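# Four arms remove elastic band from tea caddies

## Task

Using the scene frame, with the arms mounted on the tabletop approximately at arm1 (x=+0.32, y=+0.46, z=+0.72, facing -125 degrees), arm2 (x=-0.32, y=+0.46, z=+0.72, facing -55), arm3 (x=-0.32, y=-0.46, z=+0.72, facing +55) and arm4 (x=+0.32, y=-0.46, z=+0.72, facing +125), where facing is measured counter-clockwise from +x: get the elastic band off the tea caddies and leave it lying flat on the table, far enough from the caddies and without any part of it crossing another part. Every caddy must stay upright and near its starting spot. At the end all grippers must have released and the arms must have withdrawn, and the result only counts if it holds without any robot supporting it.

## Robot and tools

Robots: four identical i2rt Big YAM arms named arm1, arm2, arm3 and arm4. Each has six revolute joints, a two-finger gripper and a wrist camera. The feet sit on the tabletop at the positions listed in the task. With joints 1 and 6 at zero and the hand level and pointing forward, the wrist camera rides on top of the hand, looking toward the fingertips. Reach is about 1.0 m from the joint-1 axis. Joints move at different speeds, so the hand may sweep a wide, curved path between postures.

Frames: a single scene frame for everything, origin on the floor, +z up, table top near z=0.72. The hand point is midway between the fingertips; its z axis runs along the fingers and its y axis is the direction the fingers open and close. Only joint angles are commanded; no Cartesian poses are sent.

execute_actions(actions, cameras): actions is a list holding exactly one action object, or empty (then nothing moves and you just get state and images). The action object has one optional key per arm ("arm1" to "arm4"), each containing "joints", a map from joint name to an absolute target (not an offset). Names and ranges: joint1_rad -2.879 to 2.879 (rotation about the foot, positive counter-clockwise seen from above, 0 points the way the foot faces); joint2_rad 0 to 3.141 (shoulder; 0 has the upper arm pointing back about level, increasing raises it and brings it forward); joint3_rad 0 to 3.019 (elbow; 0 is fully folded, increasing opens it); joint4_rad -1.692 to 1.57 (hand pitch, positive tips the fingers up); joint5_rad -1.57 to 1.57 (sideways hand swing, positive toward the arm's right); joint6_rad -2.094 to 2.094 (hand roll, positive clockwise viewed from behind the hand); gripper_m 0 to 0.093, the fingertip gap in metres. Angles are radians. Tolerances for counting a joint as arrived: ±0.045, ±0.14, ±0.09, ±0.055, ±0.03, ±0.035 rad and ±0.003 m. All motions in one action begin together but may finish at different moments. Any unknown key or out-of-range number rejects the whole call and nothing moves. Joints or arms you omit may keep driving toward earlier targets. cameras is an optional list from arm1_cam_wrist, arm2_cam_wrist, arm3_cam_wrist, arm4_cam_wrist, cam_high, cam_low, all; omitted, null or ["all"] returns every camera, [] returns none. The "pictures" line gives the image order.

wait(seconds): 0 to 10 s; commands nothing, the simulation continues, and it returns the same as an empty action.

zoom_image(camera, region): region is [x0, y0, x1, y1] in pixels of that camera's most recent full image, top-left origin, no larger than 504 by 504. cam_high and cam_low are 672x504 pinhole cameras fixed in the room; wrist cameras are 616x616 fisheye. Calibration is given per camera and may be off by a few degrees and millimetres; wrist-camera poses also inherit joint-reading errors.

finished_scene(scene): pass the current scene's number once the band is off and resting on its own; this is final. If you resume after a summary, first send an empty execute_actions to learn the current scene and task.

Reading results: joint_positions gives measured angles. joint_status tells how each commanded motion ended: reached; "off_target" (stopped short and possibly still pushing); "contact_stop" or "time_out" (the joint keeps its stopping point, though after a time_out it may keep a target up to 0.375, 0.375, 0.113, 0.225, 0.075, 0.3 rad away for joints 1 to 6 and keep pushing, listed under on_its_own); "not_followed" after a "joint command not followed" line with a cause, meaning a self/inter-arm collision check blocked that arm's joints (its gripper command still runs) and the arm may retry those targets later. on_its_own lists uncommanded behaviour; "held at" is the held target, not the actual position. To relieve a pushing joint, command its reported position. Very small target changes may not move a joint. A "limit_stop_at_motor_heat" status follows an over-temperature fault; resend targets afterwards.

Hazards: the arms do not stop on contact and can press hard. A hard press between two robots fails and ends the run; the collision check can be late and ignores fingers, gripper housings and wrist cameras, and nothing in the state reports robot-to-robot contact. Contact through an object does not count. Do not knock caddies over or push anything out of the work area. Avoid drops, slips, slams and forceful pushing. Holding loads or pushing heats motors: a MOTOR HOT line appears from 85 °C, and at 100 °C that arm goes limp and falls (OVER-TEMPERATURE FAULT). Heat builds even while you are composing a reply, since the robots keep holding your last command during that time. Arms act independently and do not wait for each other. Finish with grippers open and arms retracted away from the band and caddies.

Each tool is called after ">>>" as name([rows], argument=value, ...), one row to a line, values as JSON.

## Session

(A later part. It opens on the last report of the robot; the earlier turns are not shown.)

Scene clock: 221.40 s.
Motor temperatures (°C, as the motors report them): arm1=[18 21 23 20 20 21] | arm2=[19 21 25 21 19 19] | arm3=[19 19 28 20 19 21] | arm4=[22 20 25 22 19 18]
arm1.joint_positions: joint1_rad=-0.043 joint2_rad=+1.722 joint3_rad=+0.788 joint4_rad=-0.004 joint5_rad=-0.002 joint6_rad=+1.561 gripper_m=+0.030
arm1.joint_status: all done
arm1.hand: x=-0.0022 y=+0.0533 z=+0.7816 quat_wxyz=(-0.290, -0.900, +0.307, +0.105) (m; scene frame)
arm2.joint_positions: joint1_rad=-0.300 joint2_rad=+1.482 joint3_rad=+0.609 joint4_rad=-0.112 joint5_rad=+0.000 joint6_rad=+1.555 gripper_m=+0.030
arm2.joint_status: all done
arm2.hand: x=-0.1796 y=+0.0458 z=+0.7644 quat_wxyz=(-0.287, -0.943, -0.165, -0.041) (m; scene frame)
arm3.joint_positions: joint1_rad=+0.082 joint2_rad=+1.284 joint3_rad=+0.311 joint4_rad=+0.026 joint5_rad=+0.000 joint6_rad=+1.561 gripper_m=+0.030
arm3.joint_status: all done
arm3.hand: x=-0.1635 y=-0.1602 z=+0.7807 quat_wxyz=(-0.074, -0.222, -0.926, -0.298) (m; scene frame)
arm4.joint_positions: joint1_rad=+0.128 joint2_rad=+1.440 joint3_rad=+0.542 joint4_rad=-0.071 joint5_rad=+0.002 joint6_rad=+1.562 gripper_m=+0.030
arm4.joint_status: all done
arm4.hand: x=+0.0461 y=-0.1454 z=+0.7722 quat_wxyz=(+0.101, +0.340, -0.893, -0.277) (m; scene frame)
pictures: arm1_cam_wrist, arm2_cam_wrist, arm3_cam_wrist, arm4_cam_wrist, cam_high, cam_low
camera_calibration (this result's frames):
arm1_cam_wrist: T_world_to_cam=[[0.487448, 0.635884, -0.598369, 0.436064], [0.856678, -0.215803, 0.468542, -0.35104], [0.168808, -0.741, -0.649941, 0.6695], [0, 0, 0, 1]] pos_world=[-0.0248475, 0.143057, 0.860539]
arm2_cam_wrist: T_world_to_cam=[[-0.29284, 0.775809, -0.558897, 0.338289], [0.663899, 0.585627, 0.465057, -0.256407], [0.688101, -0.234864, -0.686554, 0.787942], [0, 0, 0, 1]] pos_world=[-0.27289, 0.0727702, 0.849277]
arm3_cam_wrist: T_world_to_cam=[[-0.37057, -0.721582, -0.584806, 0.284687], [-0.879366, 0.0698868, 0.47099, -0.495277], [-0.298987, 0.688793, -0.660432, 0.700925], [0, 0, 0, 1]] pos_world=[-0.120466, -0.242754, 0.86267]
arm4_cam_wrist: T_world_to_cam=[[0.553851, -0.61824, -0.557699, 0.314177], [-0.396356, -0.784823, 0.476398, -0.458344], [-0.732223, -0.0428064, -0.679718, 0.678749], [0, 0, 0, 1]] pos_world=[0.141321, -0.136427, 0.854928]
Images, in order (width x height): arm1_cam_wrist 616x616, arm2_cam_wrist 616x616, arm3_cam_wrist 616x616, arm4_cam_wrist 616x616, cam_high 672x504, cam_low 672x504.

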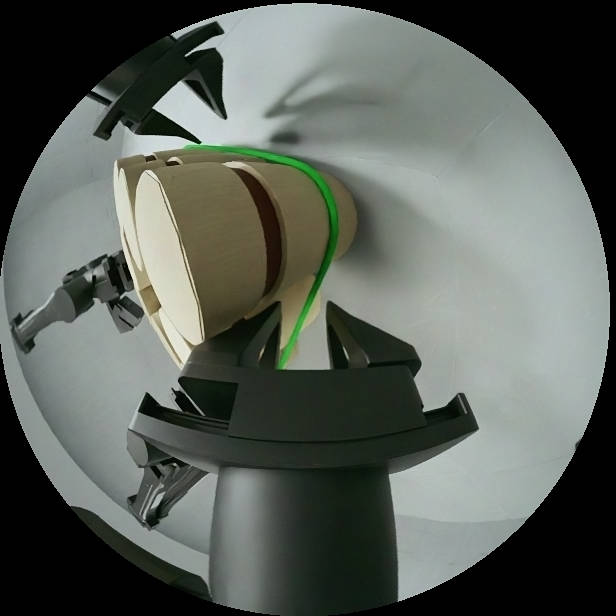

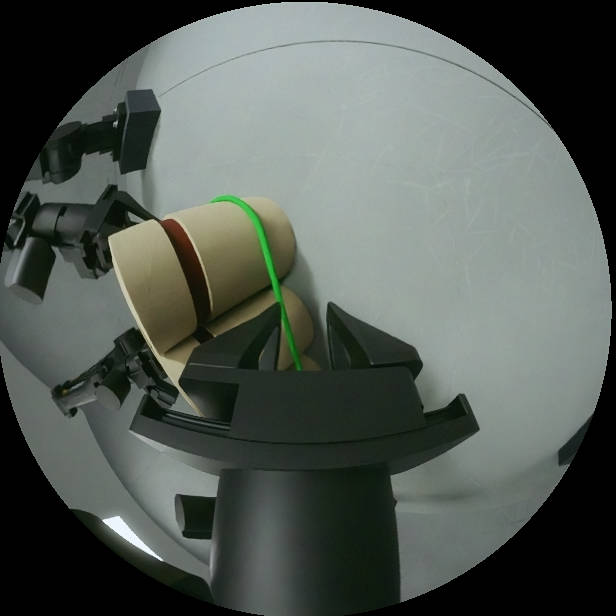

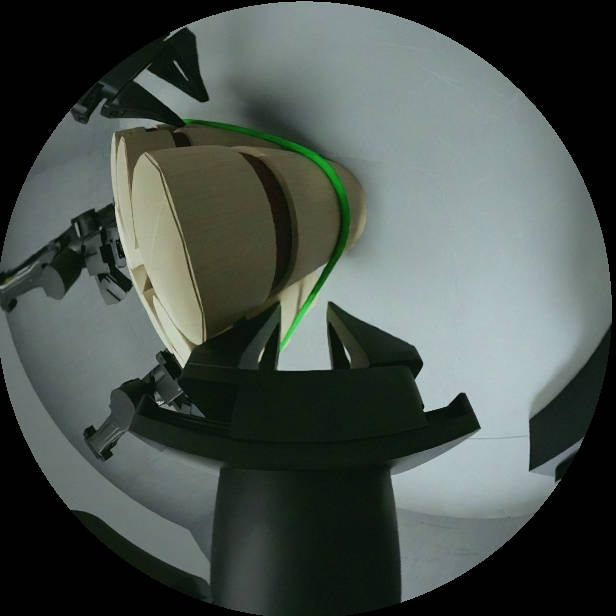

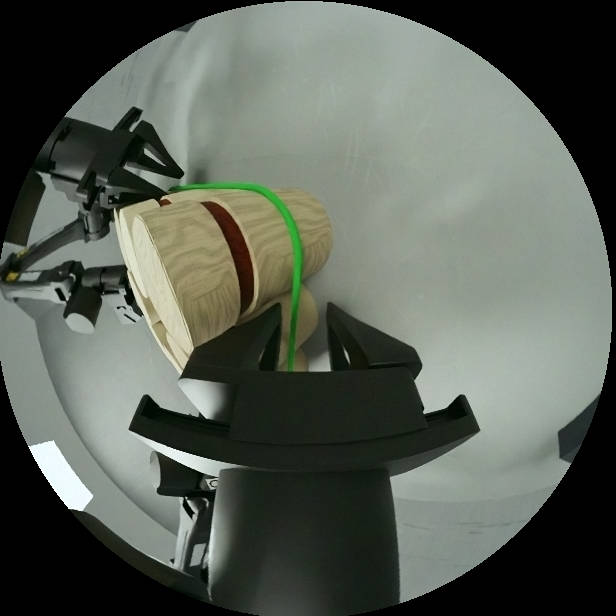

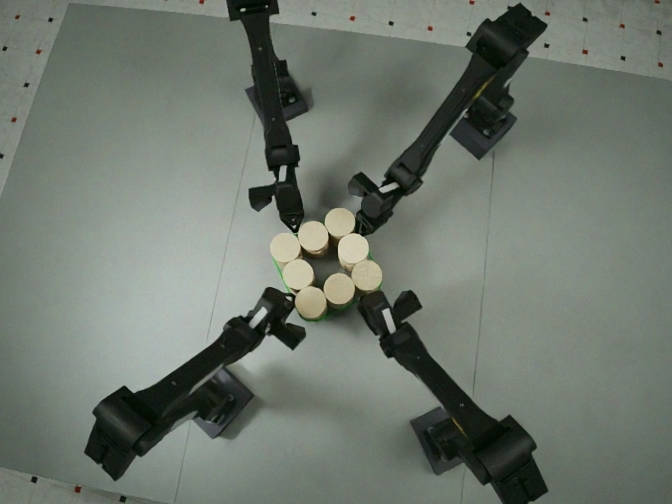

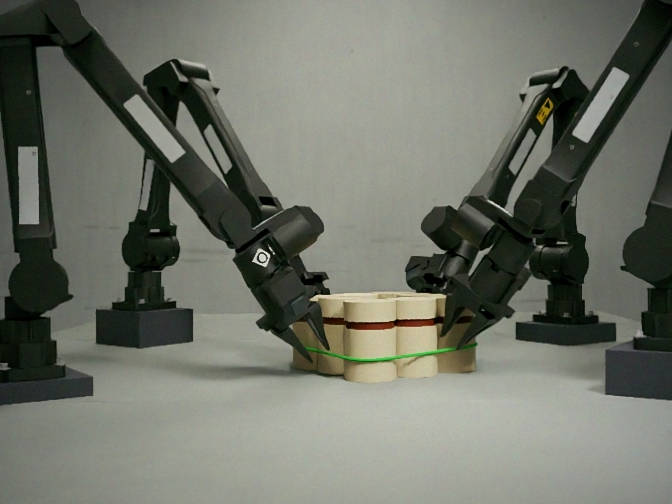

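>>> execute_actions([
  {"arm1":{"joints":{"joint2_rad":1.841,"joint4_rad":0.119}},"arm2":{"joints":{"joint4_rad":0.025}},"arm3":{"joints":{"joint2_rad":1.483,"joint4_rad":0.203}},"arm4":{"joints":{"joint2_rad":1.565,"joint4_rad":0.115}}},
], cameras=[])

>>> execute_actions([
  {"arm2":{"joints":{"joint2_rad":1.577,"joint4_rad":0.09}}},
])

>>> zoom_image(camera="cam_high", region=[250, 190, 410, 350])

>>> zoom_image(camera="cam_low", region=[250, 270, 510, 400])

Scene clock: 249.63 s.
Motor temperatures (°C, as the motors report them): arm1=[18 22 23 20 20 21] | arm2=[19 21 28 22 19 19] | arm3=[19 19 27 20 19 21] | arm4=[22 20 25 22 19 18]
arm1.joint_positions: joint1_rad=-0.043 joint2_rad=+1.832 joint3_rad=+0.788 joint4_rad=+0.106 joint5_rad=-0.001 joint6_rad=+1.561 gripper_m=+0.030
arm1.joint_status: all done
arm1.hand: x=-0.0045 y=+0.0504 z=+0.7424 quat_wxyz=(-0.289, -0.901, +0.307, +0.105) (m; scene frame)
arm2.joint_positions: joint1_rad=-0.300 joint2_rad=+1.482 joint3_rad=+0.609 joint4_rad=+0.007 joint5_rad=+0.000 joint6_rad=+1.555 gripper_m=+0.030
arm2.joint_status: all done
arm2.hand: x=-0.1719 y=+0.0237 z=+0.7821 quat_wxyz=(-0.343, -0.924, -0.162, -0.049) (m; scene frame)
arm3.joint_positions: joint1_rad=+0.082 joint2_rad=+1.471 joint3_rad=+0.312 joint4_rad=+0.188 joint5_rad=+0.000 joint6_rad=+1.561 gripper_m=+0.030
arm3.joint_status: all done
arm3.hand: x=-0.1613 y=-0.1557 z=+0.7442 quat_wxyz=(-0.071, -0.222, -0.929, -0.287) (m; scene frame)
arm4.joint_positions: joint1_rad=+0.128 joint2_rad=+1.569 joint3_rad=+0.542 joint4_rad=+0.084 joint5_rad=-0.005 joint6_rad=+1.562 gripper_m=+0.030
arm4.joint_status: all done
arm4.hand: x=+0.0359 y=-0.1357 z=+0.7424 quat_wxyz=(+0.109, +0.339, -0.889, -0.287) (m; scene frame)
pictures: none
No camera images: the call's "cameras" was empty. Leave "cameras" out to get every camera's image.

Scene clock: 250.50 s.
Motor temperatures (°C, as the motors report them): arm1=[18 22 23 20 20 21] | arm2=[19 21 28 22 19 19] | arm3=[19 19 27 20 19 21] | arm4=[22 20 25 22 19 18]
arm1.joint_positions: joint1_rad=-0.043 joint2_rad=+1.832 joint3_rad=+0.788 joint4_rad=+0.106 joint5_rad=+0.000 joint6_rad=+1.562 gripper_m=+0.030
arm1.joint_status: not commanded
arm1.hand: x=-0.0045 y=+0.0504 z=+0.7424 quat_wxyz=(-0.289, -0.901, +0.307, +0.105) (m; scene frame)
arm2.joint_positions: joint1_rad=-0.301 joint2_rad=+1.580 joint3_rad=+0.610 joint4_rad=+0.072 joint5_rad=+0.000 joint6_rad=+1.555 gripper_m=+0.030
arm2.joint_status: all done
arm2.hand: x=-0.1721 y=+0.0220 z=+0.7494 quat_wxyz=(-0.328, -0.929, -0.163, -0.047) (m; scene frame)
arm3.joint_positions: joint1_rad=+0.082 joint2_rad=+1.471 joint3_rad=+0.312 joint4_rad=+0.188 joint5_rad=+0.000 joint6_rad=+1.561 gripper_m=+0.030
arm3.joint_status: not commanded
arm3.hand: x=-0.1613 y=-0.1557 z=+0.7442 quat_wxyz=(-0.071, -0.222, -0.929, -0.287) (m; scene frame)
arm4.joint_positions: joint1_rad=+0.128 joint2_rad=+1.569 joint3_rad=+0.542 joint4_rad=+0.087 joint5_rad=-0.005 joint6_rad=+1.562 gripper_m=+0.030
arm4.joint_status: not commanded
arm4.hand: x=+0.0355 y=-0.1353 z=+0.7427 quat_wxyz=(+0.109, +0.339, -0.889, -0.288) (m; scene frame)
pictures: arm1_cam_wrist, arm2_cam_wrist, arm3_cam_wrist, arm4_cam_wrist, cam_high, cam_low
camera_calibration (this result's frames):
arm1_cam_wrist: T_world_to_cam=[[0.487845, 0.636158, -0.597754, 0.415135], [0.856517, -0.216675, 0.468434, -0.33118], [0.16848, -0.74051, -0.650584, 0.642759], [0, 0, 0, 1]] pos_world=[-0.0271521, 0.14012, 0.821453]
arm2_cam_wrist: T_world_to_cam=[[-0.27631, 0.726842, -0.628771, 0.406868], [0.651557, 0.622609, 0.433395, -0.219677], [0.706489, -0.289928, -0.645612, 0.740606], [0, 0, 0, 1]] pos_world=[-0.267676, 0.0557668, 0.829178]
arm3_cam_wrist: T_world_to_cam=[[-0.37683, -0.733657, -0.565461, 0.25016], [-0.874067, 0.0795756, 0.479244, -0.480235], [-0.306604, 0.674844, -0.671252, 0.679055], [0, 0, 0, 1]] pos_world=[-0.117288, -0.236509, 0.827423]
arm4_cam_wrist: T_world_to_cam=[[0.543001, -0.605732, -0.581583, 0.329658], [-0.381601, -0.794935, 0.471656, -0.438915], [-0.748018, -0.0341764, -0.662798, 0.640572], [0, 0, 0, 1]] pos_world=[0.132664, -0.127332, 0.823311]
Images, in order (width x height): arm1_cam_wrist 616x616, arm2_cam_wrist 616x616, arm3_cam_wrist 616x616, arm4_cam_wrist 616x616, cam_high 672x504, cam_low 672x504.

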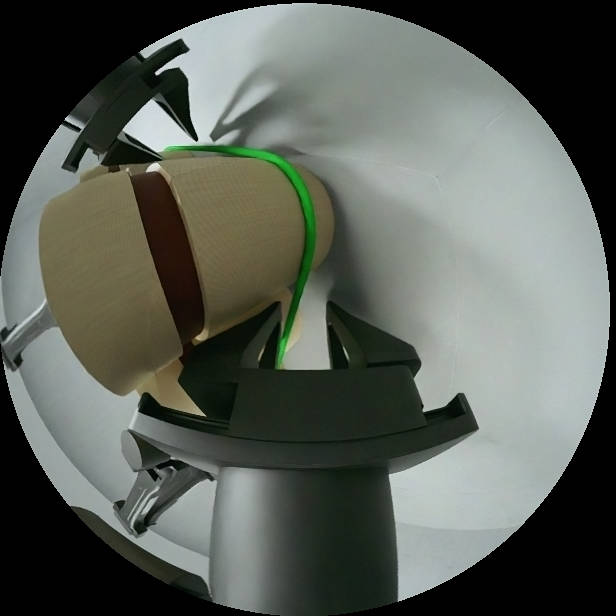

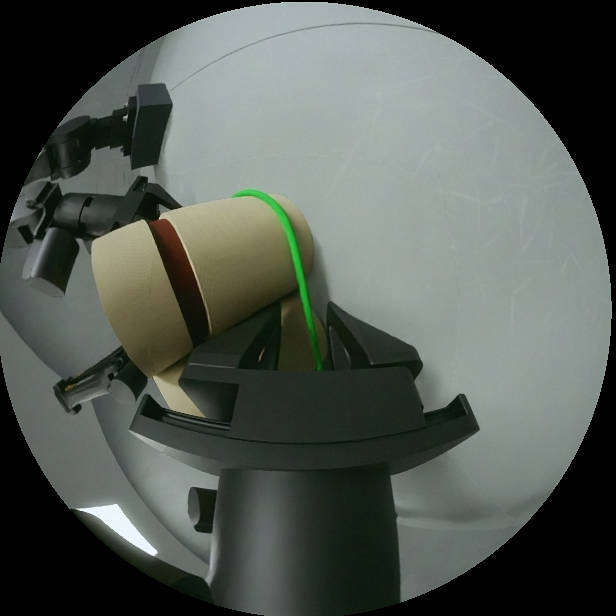

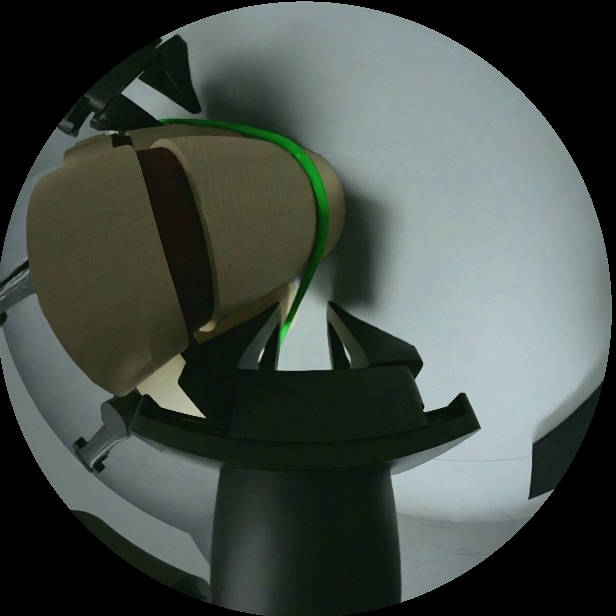

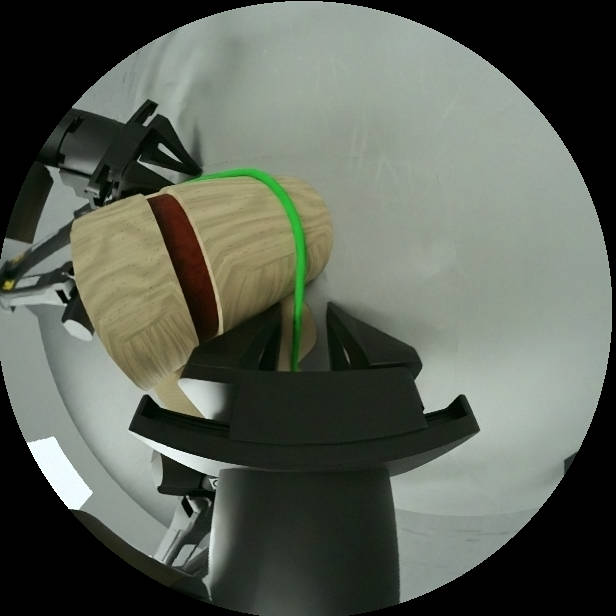

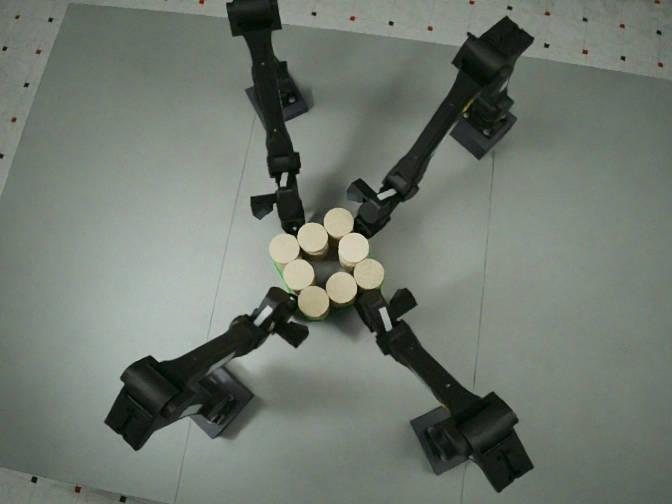

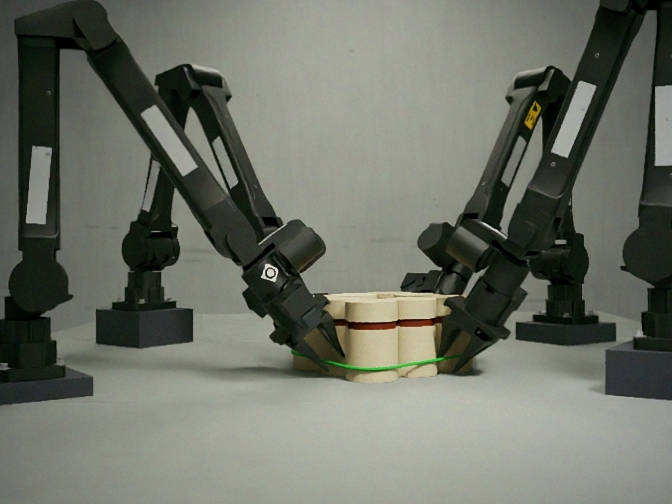

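Region (250, 190, 410, 350) of cam_high's 672x504 image, scaled by 3.150, with more detail than that image has.

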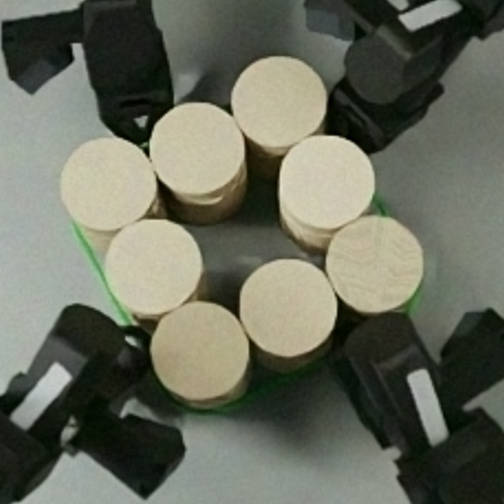

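Region (250, 270, 510, 400) of cam_low's 672x504 image, scaled by 1.938, with more detail than that image has.

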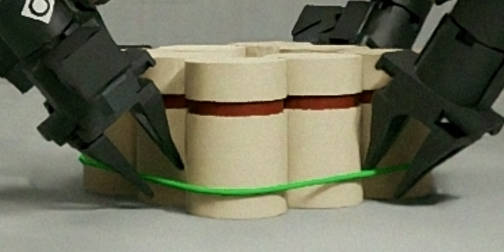

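>>> zoom_image(camera="arm1_cam_wrist", region=[240, 260, 360, 380])

>>> zoom_image(camera="arm3_cam_wrist", region=[240, 260, 360, 380])

>>> zoom_image(camera="cam_low", region=[410, 320, 500, 390])

>>> zoom_image(camera="cam_low", region=[280, 320, 370, 390])

Region (240, 260, 360, 380) of arm1_cam_wrist's 616x616 image, scaled by 4.200, with more detail than that image has.

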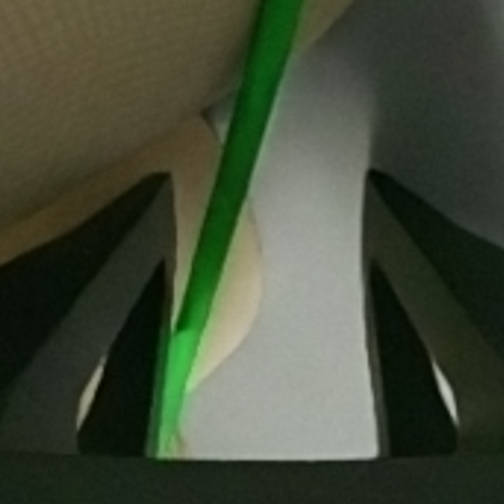

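Region (240, 260, 360, 380) of arm3_cam_wrist's 616x616 image, scaled by 4.200, with more detail than that image has.

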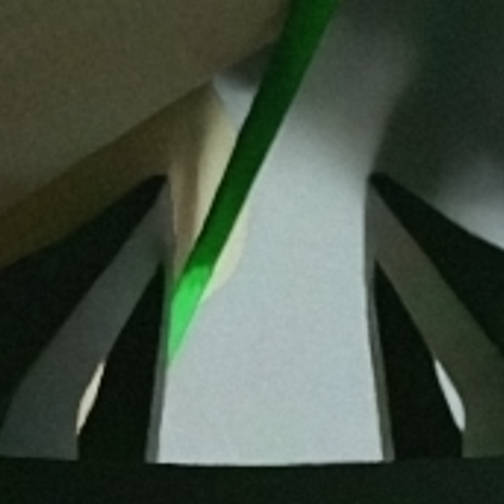

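Region (410, 320, 500, 390) of cam_low's 672x504 image, scaled by 5.600, with more detail than that image has.

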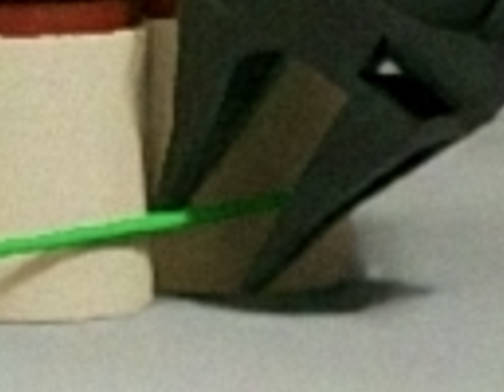

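Region (280, 320, 370, 390) of cam_low's 672x504 image, scaled by 5.600, with more detail than that image has.

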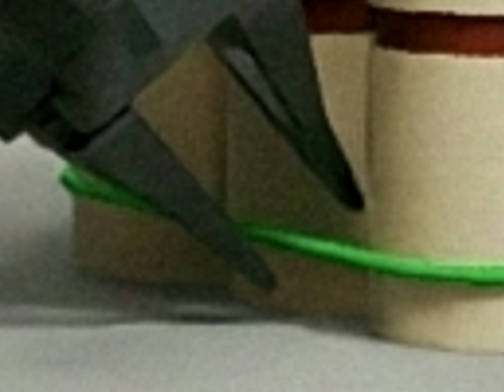

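>>> execute_actions([
  {"arm1":{"joints":{"joint2_rad":1.864,"joint4_rad":0.164,"gripper_m":0.013}},"arm2":{"joints":{"joint2_rad":1.621,"joint4_rad":0.14,"gripper_m":0.016}},"arm3":{"joints":{"joint2_rad":1.519,"joint4_rad":0.259,"gripper_m":0.013}},"arm4":{"joints":{"joint2_rad":1.601,"joint4_rad":0.15,"gripper_m":0.014}}},
])

>>> zoom_image(camera="arm1_cam_wrist", region=[240, 260, 360, 380])

>>> zoom_image(camera="arm4_cam_wrist", region=[240, 260, 360, 380])

>>> zoom_image(camera="cam_low", region=[410, 320, 500, 390])

>>> zoom_image(camera="cam_low", region=[280, 320, 370, 390])

Scene clock: 273.63 s.
Motor temperatures (°C, as the motors report them): arm1=[18 22 23 20 20 21] | arm2=[19 21 28 22 19 19] | arm3=[19 19 26 20 19 21] | arm4=[22 20 25 22 19 18]
arm1.joint_positions: joint1_rad=-0.043 joint2_rad=+1.838 joint3_rad=+0.788 joint4_rad=+0.148 joint5_rad=+0.000 joint6_rad=+1.562 gripper_m=+0.013
arm1.joint_status: all done
arm1.hand: x=-0.0090 y=+0.0448 z=+0.7456 quat_wxyz=(-0.305, -0.895, +0.305, +0.111) (m; scene frame)
arm2.joint_positions: joint1_rad=-0.301 joint2_rad=+1.614 joint3_rad=+0.610 joint4_rad=+0.122 joint5_rad=+0.000 joint6_rad=+1.555 gripper_m=+0.016
arm2.joint_status: all done
arm2.hand: x=-0.1706 y=+0.0172 z=+0.7420 quat_wxyz=(-0.335, -0.927, -0.162, -0.048) (m; scene frame)
arm3.joint_positions: joint1_rad=+0.082 joint2_rad=+1.499 joint3_rad=+0.312 joint4_rad=+0.242 joint5_rad=+0.000 joint6_rad=+1.561 gripper_m=+0.013
arm3.joint_status: all done
arm3.hand: x=-0.1584 y=-0.1502 z=+0.7428 quat_wxyz=(-0.074, -0.222, -0.925, -0.299) (m; scene frame)
arm4.joint_positions: joint1_rad=+0.128 joint2_rad=+1.594 joint3_rad=+0.542 joint4_rad=+0.130 joint5_rad=-0.003 joint6_rad=+1.562 gripper_m=+0.014
arm4.joint_status: all done
arm4.hand: x=+0.0327 y=-0.1314 z=+0.7387 quat_wxyz=(+0.111, +0.338, -0.886, -0.297) (m; scene frame)
pictures: arm1_cam_wrist, arm2_cam_wrist, arm3_cam_wrist, arm4_cam_wrist, cam_high, cam_low
camera_calibration (this result's frames):
arm1_cam_wrist: T_world_to_cam=[[0.473945, 0.618865, -0.626405, 0.444828], [0.866942, -0.203342, 0.455043, -0.320594], [0.154236, -0.758722, -0.632892, 0.628864], [0, 0, 0, 1]] pos_world=[-0.0298813, 0.136654, 0.82253]
arm2_cam_wrist: T_world_to_cam=[[-0.273236, 0.717396, -0.640847, 0.415704], [0.649302, 0.629084, 0.427387, -0.210515], [0.709753, -0.299325, -0.637695, 0.728163], [0, 0, 0, 1]] pos_world=[-0.266543, 0.0521647, 0.82072]
arm3_cam_wrist: T_world_to_cam=[[-0.36985, -0.720191, -0.586972, 0.273569], [-0.879832, 0.0685104, 0.470321, -0.473471], [-0.298507, 0.690384, -0.658986, 0.669816], [0, 0, 0, 1]] pos_world=[-0.11545, -0.23297, 0.82466]
arm4_cam_wrist: T_world_to_cam=[[0.535907, -0.597629, -0.596359, 0.343452], [-0.377978, -0.801444, 0.463487, -0.429908], [-0.754941, -0.0229755, -0.65539, 0.632151], [0, 0, 0, 1]] pos_world=[0.130683, -0.124767, 0.818383]
Images, in order (width x height): arm1_cam_wrist 616x616, arm2_cam_wrist 616x616, arm3_cam_wrist 616x616, arm4_cam_wrist 616x616, cam_high 672x504, cam_low 672x504.

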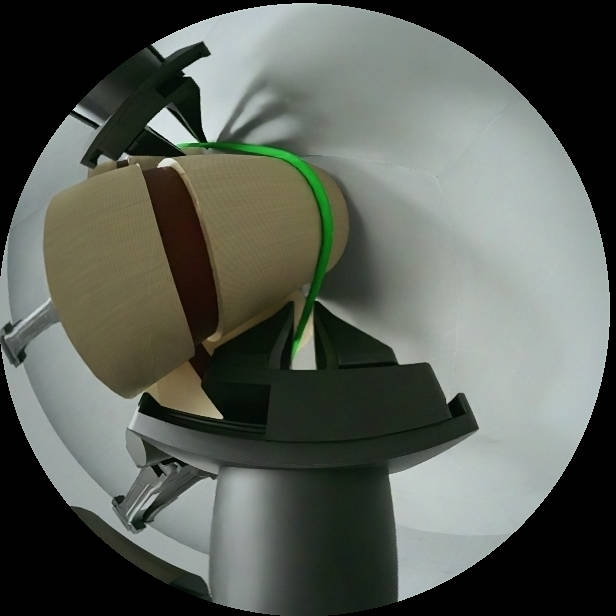

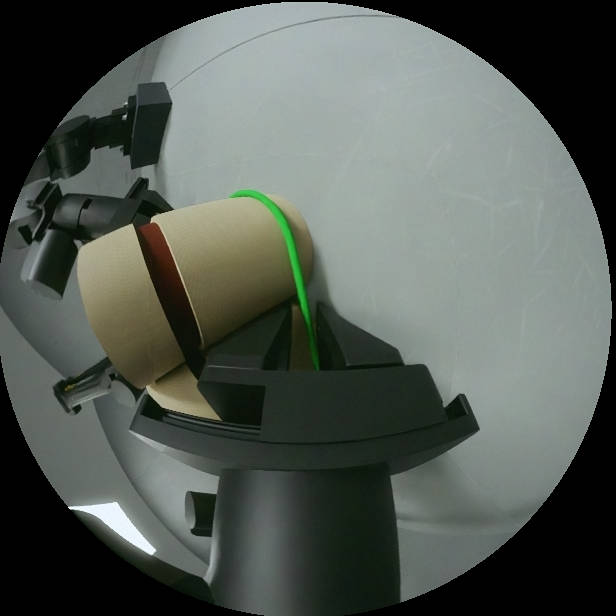

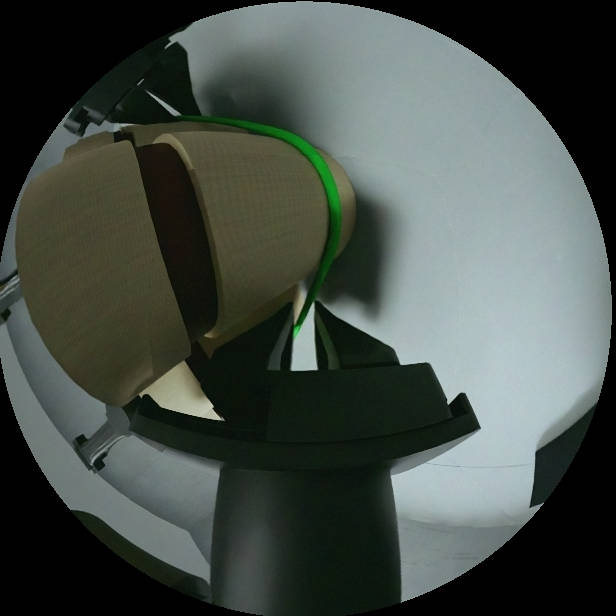

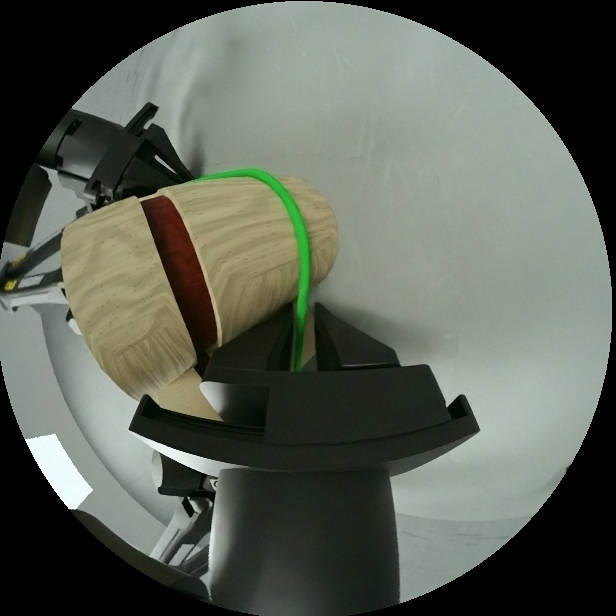

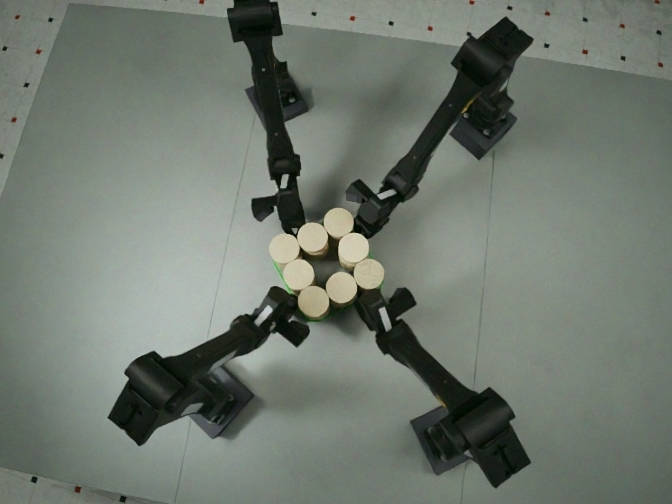

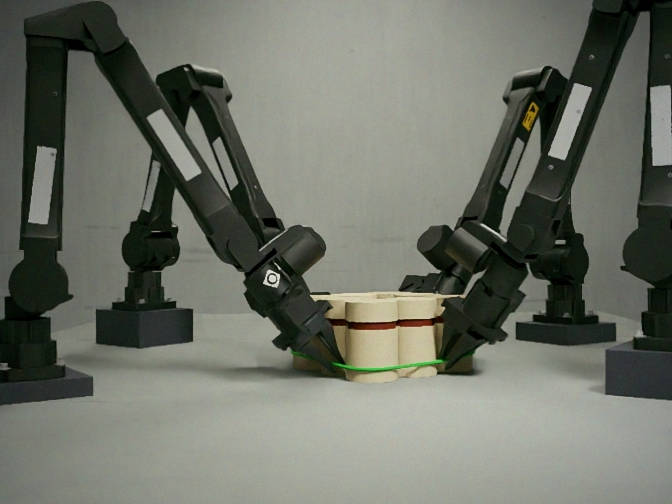

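Region (240, 260, 360, 380) of arm1_cam_wrist's 616x616 image, scaled by 4.200, with more detail than that image has.

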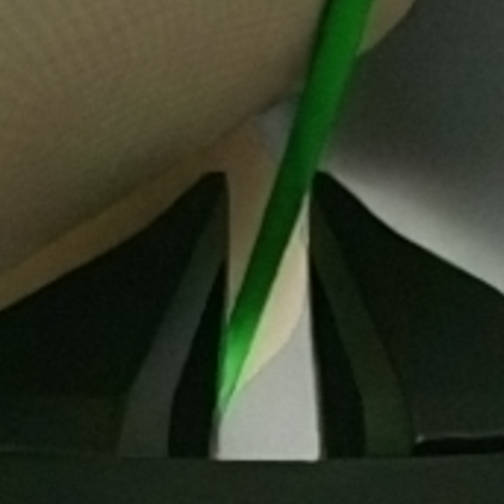

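Region (240, 260, 360, 380) of arm4_cam_wrist's 616x616 image, scaled by 4.200, with more detail than that image has.

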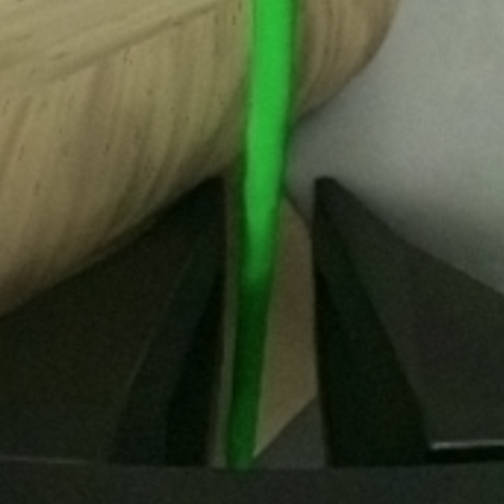

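Region (410, 320, 500, 390) of cam_low's 672x504 image, scaled by 5.600, with more detail than that image has.

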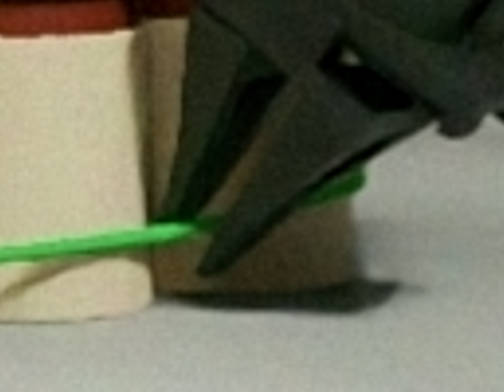

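Region (280, 320, 370, 390) of cam_low's 672x504 image, scaled by 5.600, with more detail than that image has.

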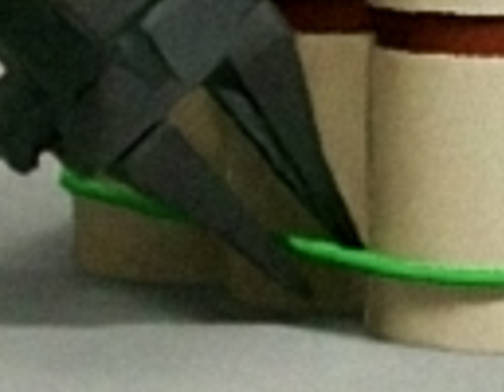

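>>> execute_actions([
  {"arm1":{"joints":{"joint2_rad":1.885,"joint4_rad":0.205}},"arm2":{"joints":{"joint2_rad":1.65,"joint4_rad":0.187}},"arm3":{"joints":{"joint2_rad":1.567,"joint4_rad":0.345}},"arm4":{"joints":{"joint2_rad":1.627,"joint4_rad":0.19}}},
])

>>> zoom_image(camera="arm1_cam_wrist", region=[240, 260, 360, 380])

>>> zoom_image(camera="arm4_cam_wrist", region=[240, 260, 360, 380])

>>> zoom_image(camera="cam_low", region=[410, 320, 500, 390])

>>> zoom_image(camera="cam_low", region=[280, 320, 370, 390])

Scene clock: 292.00 s.
Motor temperatures (°C, as the motors report them): arm1=[18 22 23 20 20 21] | arm2=[19 21 28 22 19 19] | arm3=[19 19 26 20 19 21] | arm4=[22 20 25 22 19 18]
arm1.joint_positions: joint1_rad=-0.043 joint2_rad=+1.863 joint3_rad=+0.788 joint4_rad=+0.182 joint5_rad=+0.004 joint6_rad=+1.562 gripper_m=+0.013
arm1.joint_status: all done
arm1.hand: x=-0.0110 y=+0.0439 z=+0.7382 quat_wxyz=(-0.309, -0.893, +0.306, +0.114) (m; scene frame)
arm2.joint_positions: joint1_rad=-0.301 joint2_rad=+1.642 joint3_rad=+0.610 joint4_rad=+0.163 joint5_rad=+0.000 joint6_rad=+1.555 gripper_m=+0.016
arm2.joint_status: all done
arm2.hand: x=-0.1694 y=+0.0136 z=+0.7359 quat_wxyz=(-0.341, -0.925, -0.162, -0.049) (m; scene frame)
arm3.joint_positions: joint1_rad=+0.082 joint2_rad=+1.551 joint3_rad=+0.312 joint4_rad=+0.311 joint5_rad=+0.001 joint6_rad=+1.561 gripper_m=+0.013
arm3.joint_status: all done
arm3.hand: x=-0.1563 y=-0.1463 z=+0.7355 quat_wxyz=(-0.076, -0.221, -0.923, -0.306) (m; scene frame)
arm4.joint_positions: joint1_rad=+0.128 joint2_rad=+1.619 joint3_rad=+0.542 joint4_rad=+0.160 joint5_rad=-0.005 joint6_rad=+1.562 gripper_m=+0.014
arm4.joint_status: all done
arm4.hand: x=+0.0311 y=-0.1302 z=+0.7327 quat_wxyz=(+0.113, +0.338, -0.885, -0.299) (m; scene frame)
pictures: arm1_cam_wrist, arm2_cam_wrist, arm3_cam_wrist, arm4_cam_wrist, cam_high, cam_low
camera_calibration (this result's frames):
arm1_cam_wrist: T_world_to_cam=[[0.470523, 0.614249, -0.633487, 0.447106], [0.870148, -0.203836, 0.448658, -0.310853], [0.14646, -0.762332, -0.630396, 0.622011], [0, 0, 0, 1]] pos_world=[-0.0309854, 0.136182, 0.814816]
arm2_cam_wrist: T_world_to_cam=[[-0.270717, 0.709664, -0.650453, 0.422288], [0.647508, 0.634231, 0.422474, -0.203166], [0.712352, -0.306803, -0.63121, 0.718164], [0, 0, 0, 1]] pos_world=[-0.265714, 0.0495058, 0.813824]
arm3_cam_wrist: T_world_to_cam=[[-0.365473, -0.711753, -0.599864, 0.284225], [-0.883511, 0.0624135, 0.464233, -0.465368], [-0.29298, 0.699652, -0.651652, 0.659759], [0, 0, 0, 1]] pos_world=[-0.113985, -0.230258, 0.816469]
arm4_cam_wrist: T_world_to_cam=[[0.533958, -0.59537, -0.600353, 0.344777], [-0.374427, -0.803132, 0.463448, -0.427095], [-0.758085, -0.0226737, -0.651761, 0.62448], [0, 0, 0, 1]] pos_world=[0.129397, -0.123584, 0.811936]
Images, in order (width x height): arm1_cam_wrist 616x616, arm2_cam_wrist 616x616, arm3_cam_wrist 616x616, arm4_cam_wrist 616x616, cam_high 672x504, cam_low 672x504.

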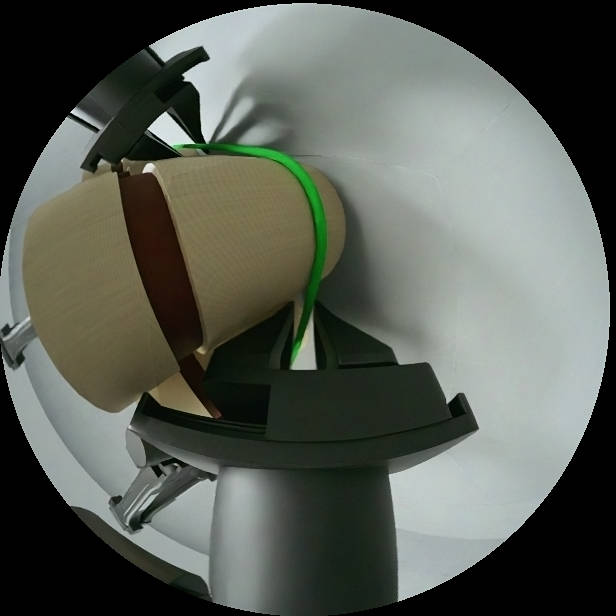

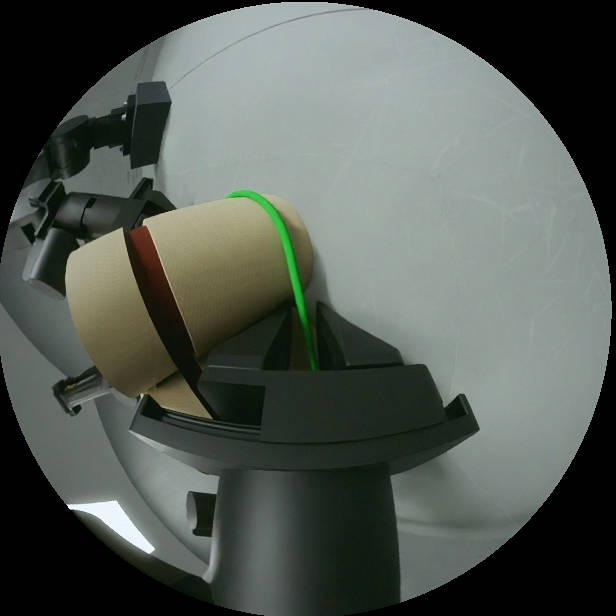

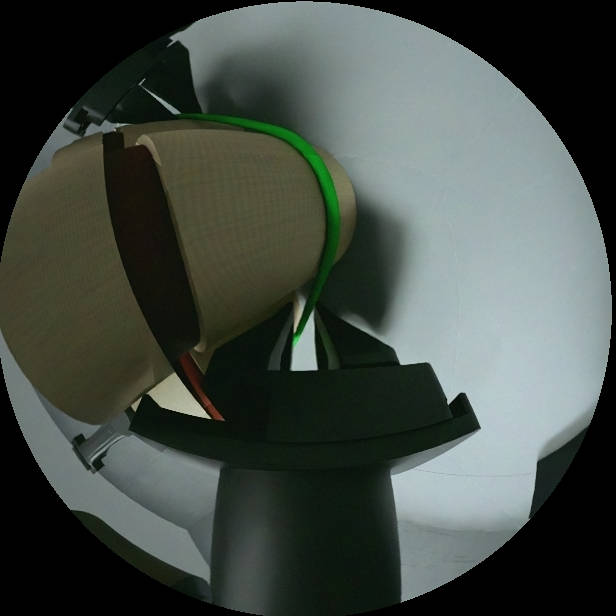

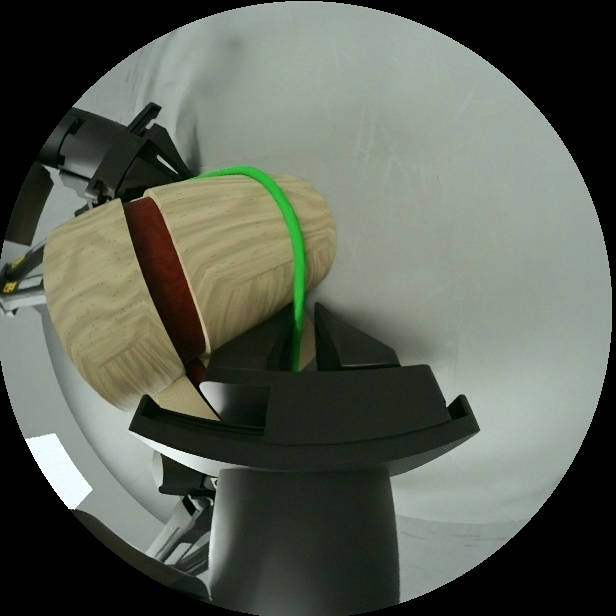

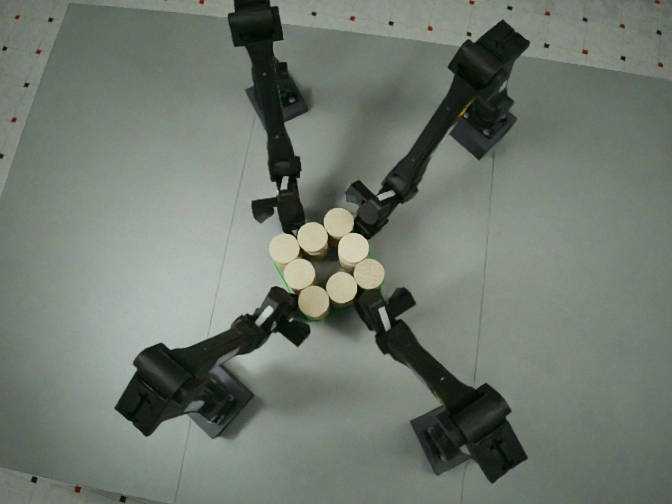

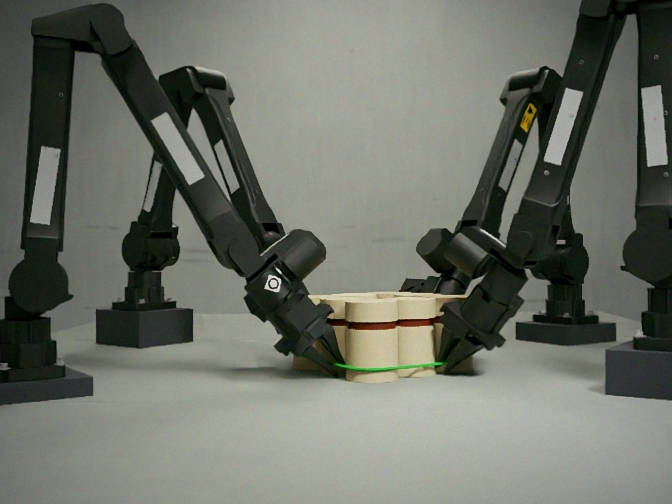

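Region (240, 260, 360, 380) of arm1_cam_wrist's 616x616 image, scaled by 4.200, with more detail than that image has.

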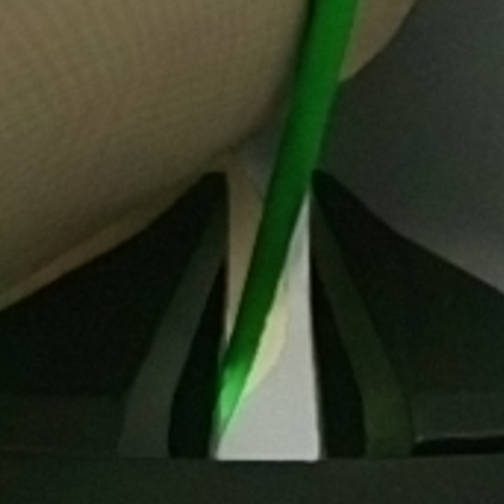

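Region (240, 260, 360, 380) of arm4_cam_wrist's 616x616 image, scaled by 4.200, with more detail than that image has.

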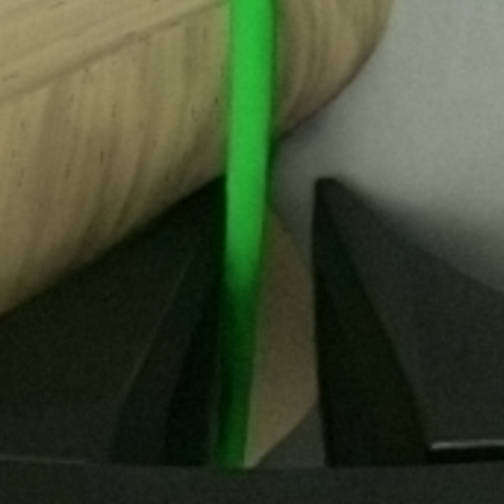

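Region (410, 320, 500, 390) of cam_low's 672x504 image, scaled by 5.600, with more detail than that image has.

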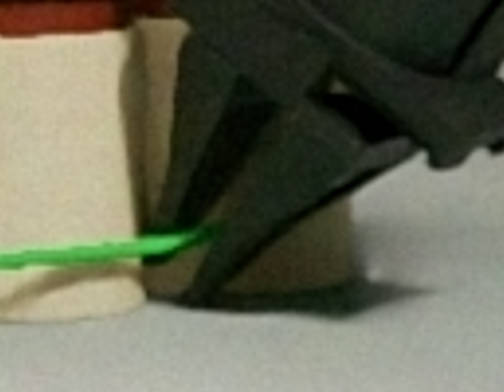

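Region (280, 320, 370, 390) of cam_low's 672x504 image, scaled by 5.600, with more detail than that image has.

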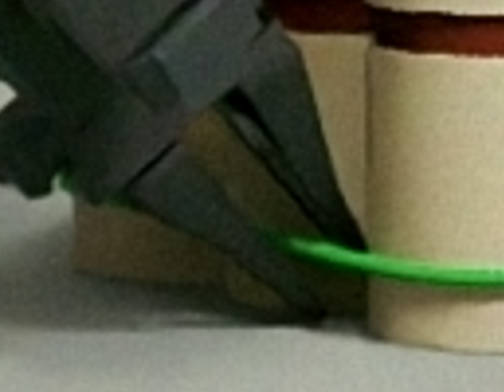

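>>> execute_actions([
  {"arm1":{"joints":{"gripper_m":0}},"arm2":{"joints":{"gripper_m":0}},"arm3":{"joints":{"gripper_m":0}},"arm4":{"joints":{"gripper_m":0}}},
], cameras=["cam_low","cam_high"])

>>> zoom_image(camera="cam_low", region=[270, 300, 500, 400])

Scene clock: 298.00 s.
Motor temperatures (°C, as the motors report them): arm1=[18 22 23 20 20 21] | arm2=[19 21 28 22 19 19] | arm3=[19 19 26 20 19 21] | arm4=[22 20 25 22 19 18]
arm1.joint_positions: joint1_rad=-0.043 joint2_rad=+1.863 joint3_rad=+0.788 joint4_rad=+0.191 joint5_rad=+0.003 joint6_rad=+1.562 gripper_m=+0.002
arm1.joint_status: all done
arm1.hand: x=-0.0120 y=+0.0424 z=+0.7395 quat_wxyz=(-0.313, -0.892, +0.305, +0.115) (m; scene frame)
arm2.joint_positions: joint1_rad=-0.301 joint2_rad=+1.642 joint3_rad=+0.610 joint4_rad=+0.166 joint5_rad=+0.000 joint6_rad=+1.555 gripper_m=+0.002
arm2.joint_status: all done
arm2.hand: x=-0.1692 y=+0.0130 z=+0.7365 quat_wxyz=(-0.343, -0.924, -0.162, -0.049) (m; scene frame)
arm3.joint_positions: joint1_rad=+0.082 joint2_rad=+1.551 joint3_rad=+0.312 joint4_rad=+0.321 joint5_rad=+0.000 joint6_rad=+1.561 gripper_m=+0.003
arm3.joint_status: all done
arm3.hand: x=-0.1554 y=-0.1445 z=+0.7370 quat_wxyz=(-0.077, -0.221, -0.921, -0.311) (m; scene frame)
arm4.joint_positions: joint1_rad=+0.128 joint2_rad=+1.619 joint3_rad=+0.542 joint4_rad=+0.170 joint5_rad=-0.003 joint6_rad=+1.562 gripper_m=+0.002
arm4.joint_status: all done
arm4.hand: x=+0.0301 y=-0.1284 z=+0.7343 quat_wxyz=(+0.113, +0.337, -0.884, -0.304) (m; scene frame)
pictures: cam_high, cam_low
Images, in order (width x height): cam_high 672x504, cam_low 672x504.

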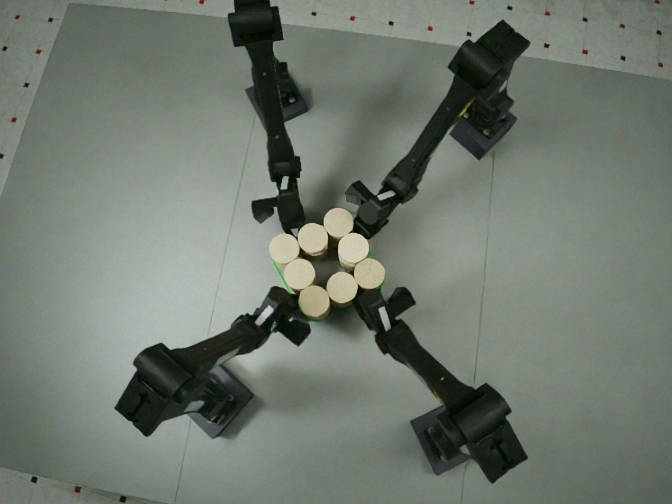

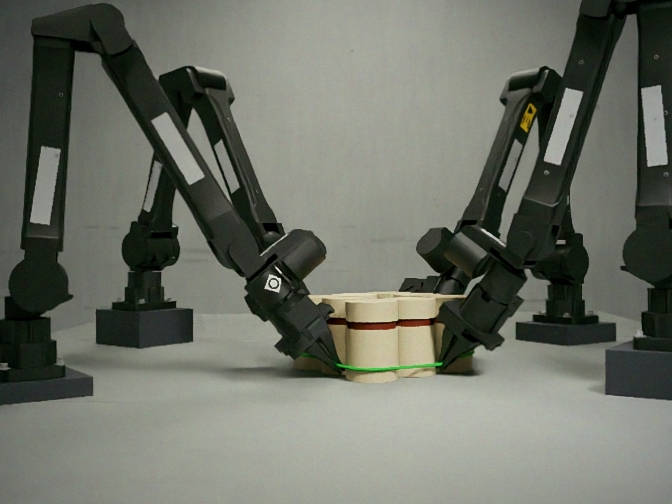

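Region (270, 300, 500, 400) of cam_low's 672x504 image, scaled by 2.191, with more detail than that image has; it fills the top 219 rows of this view, and the rest is white.

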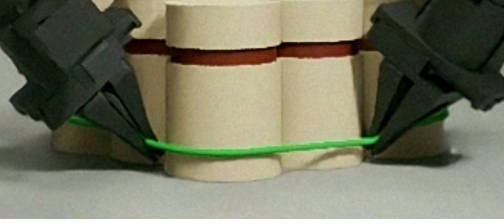

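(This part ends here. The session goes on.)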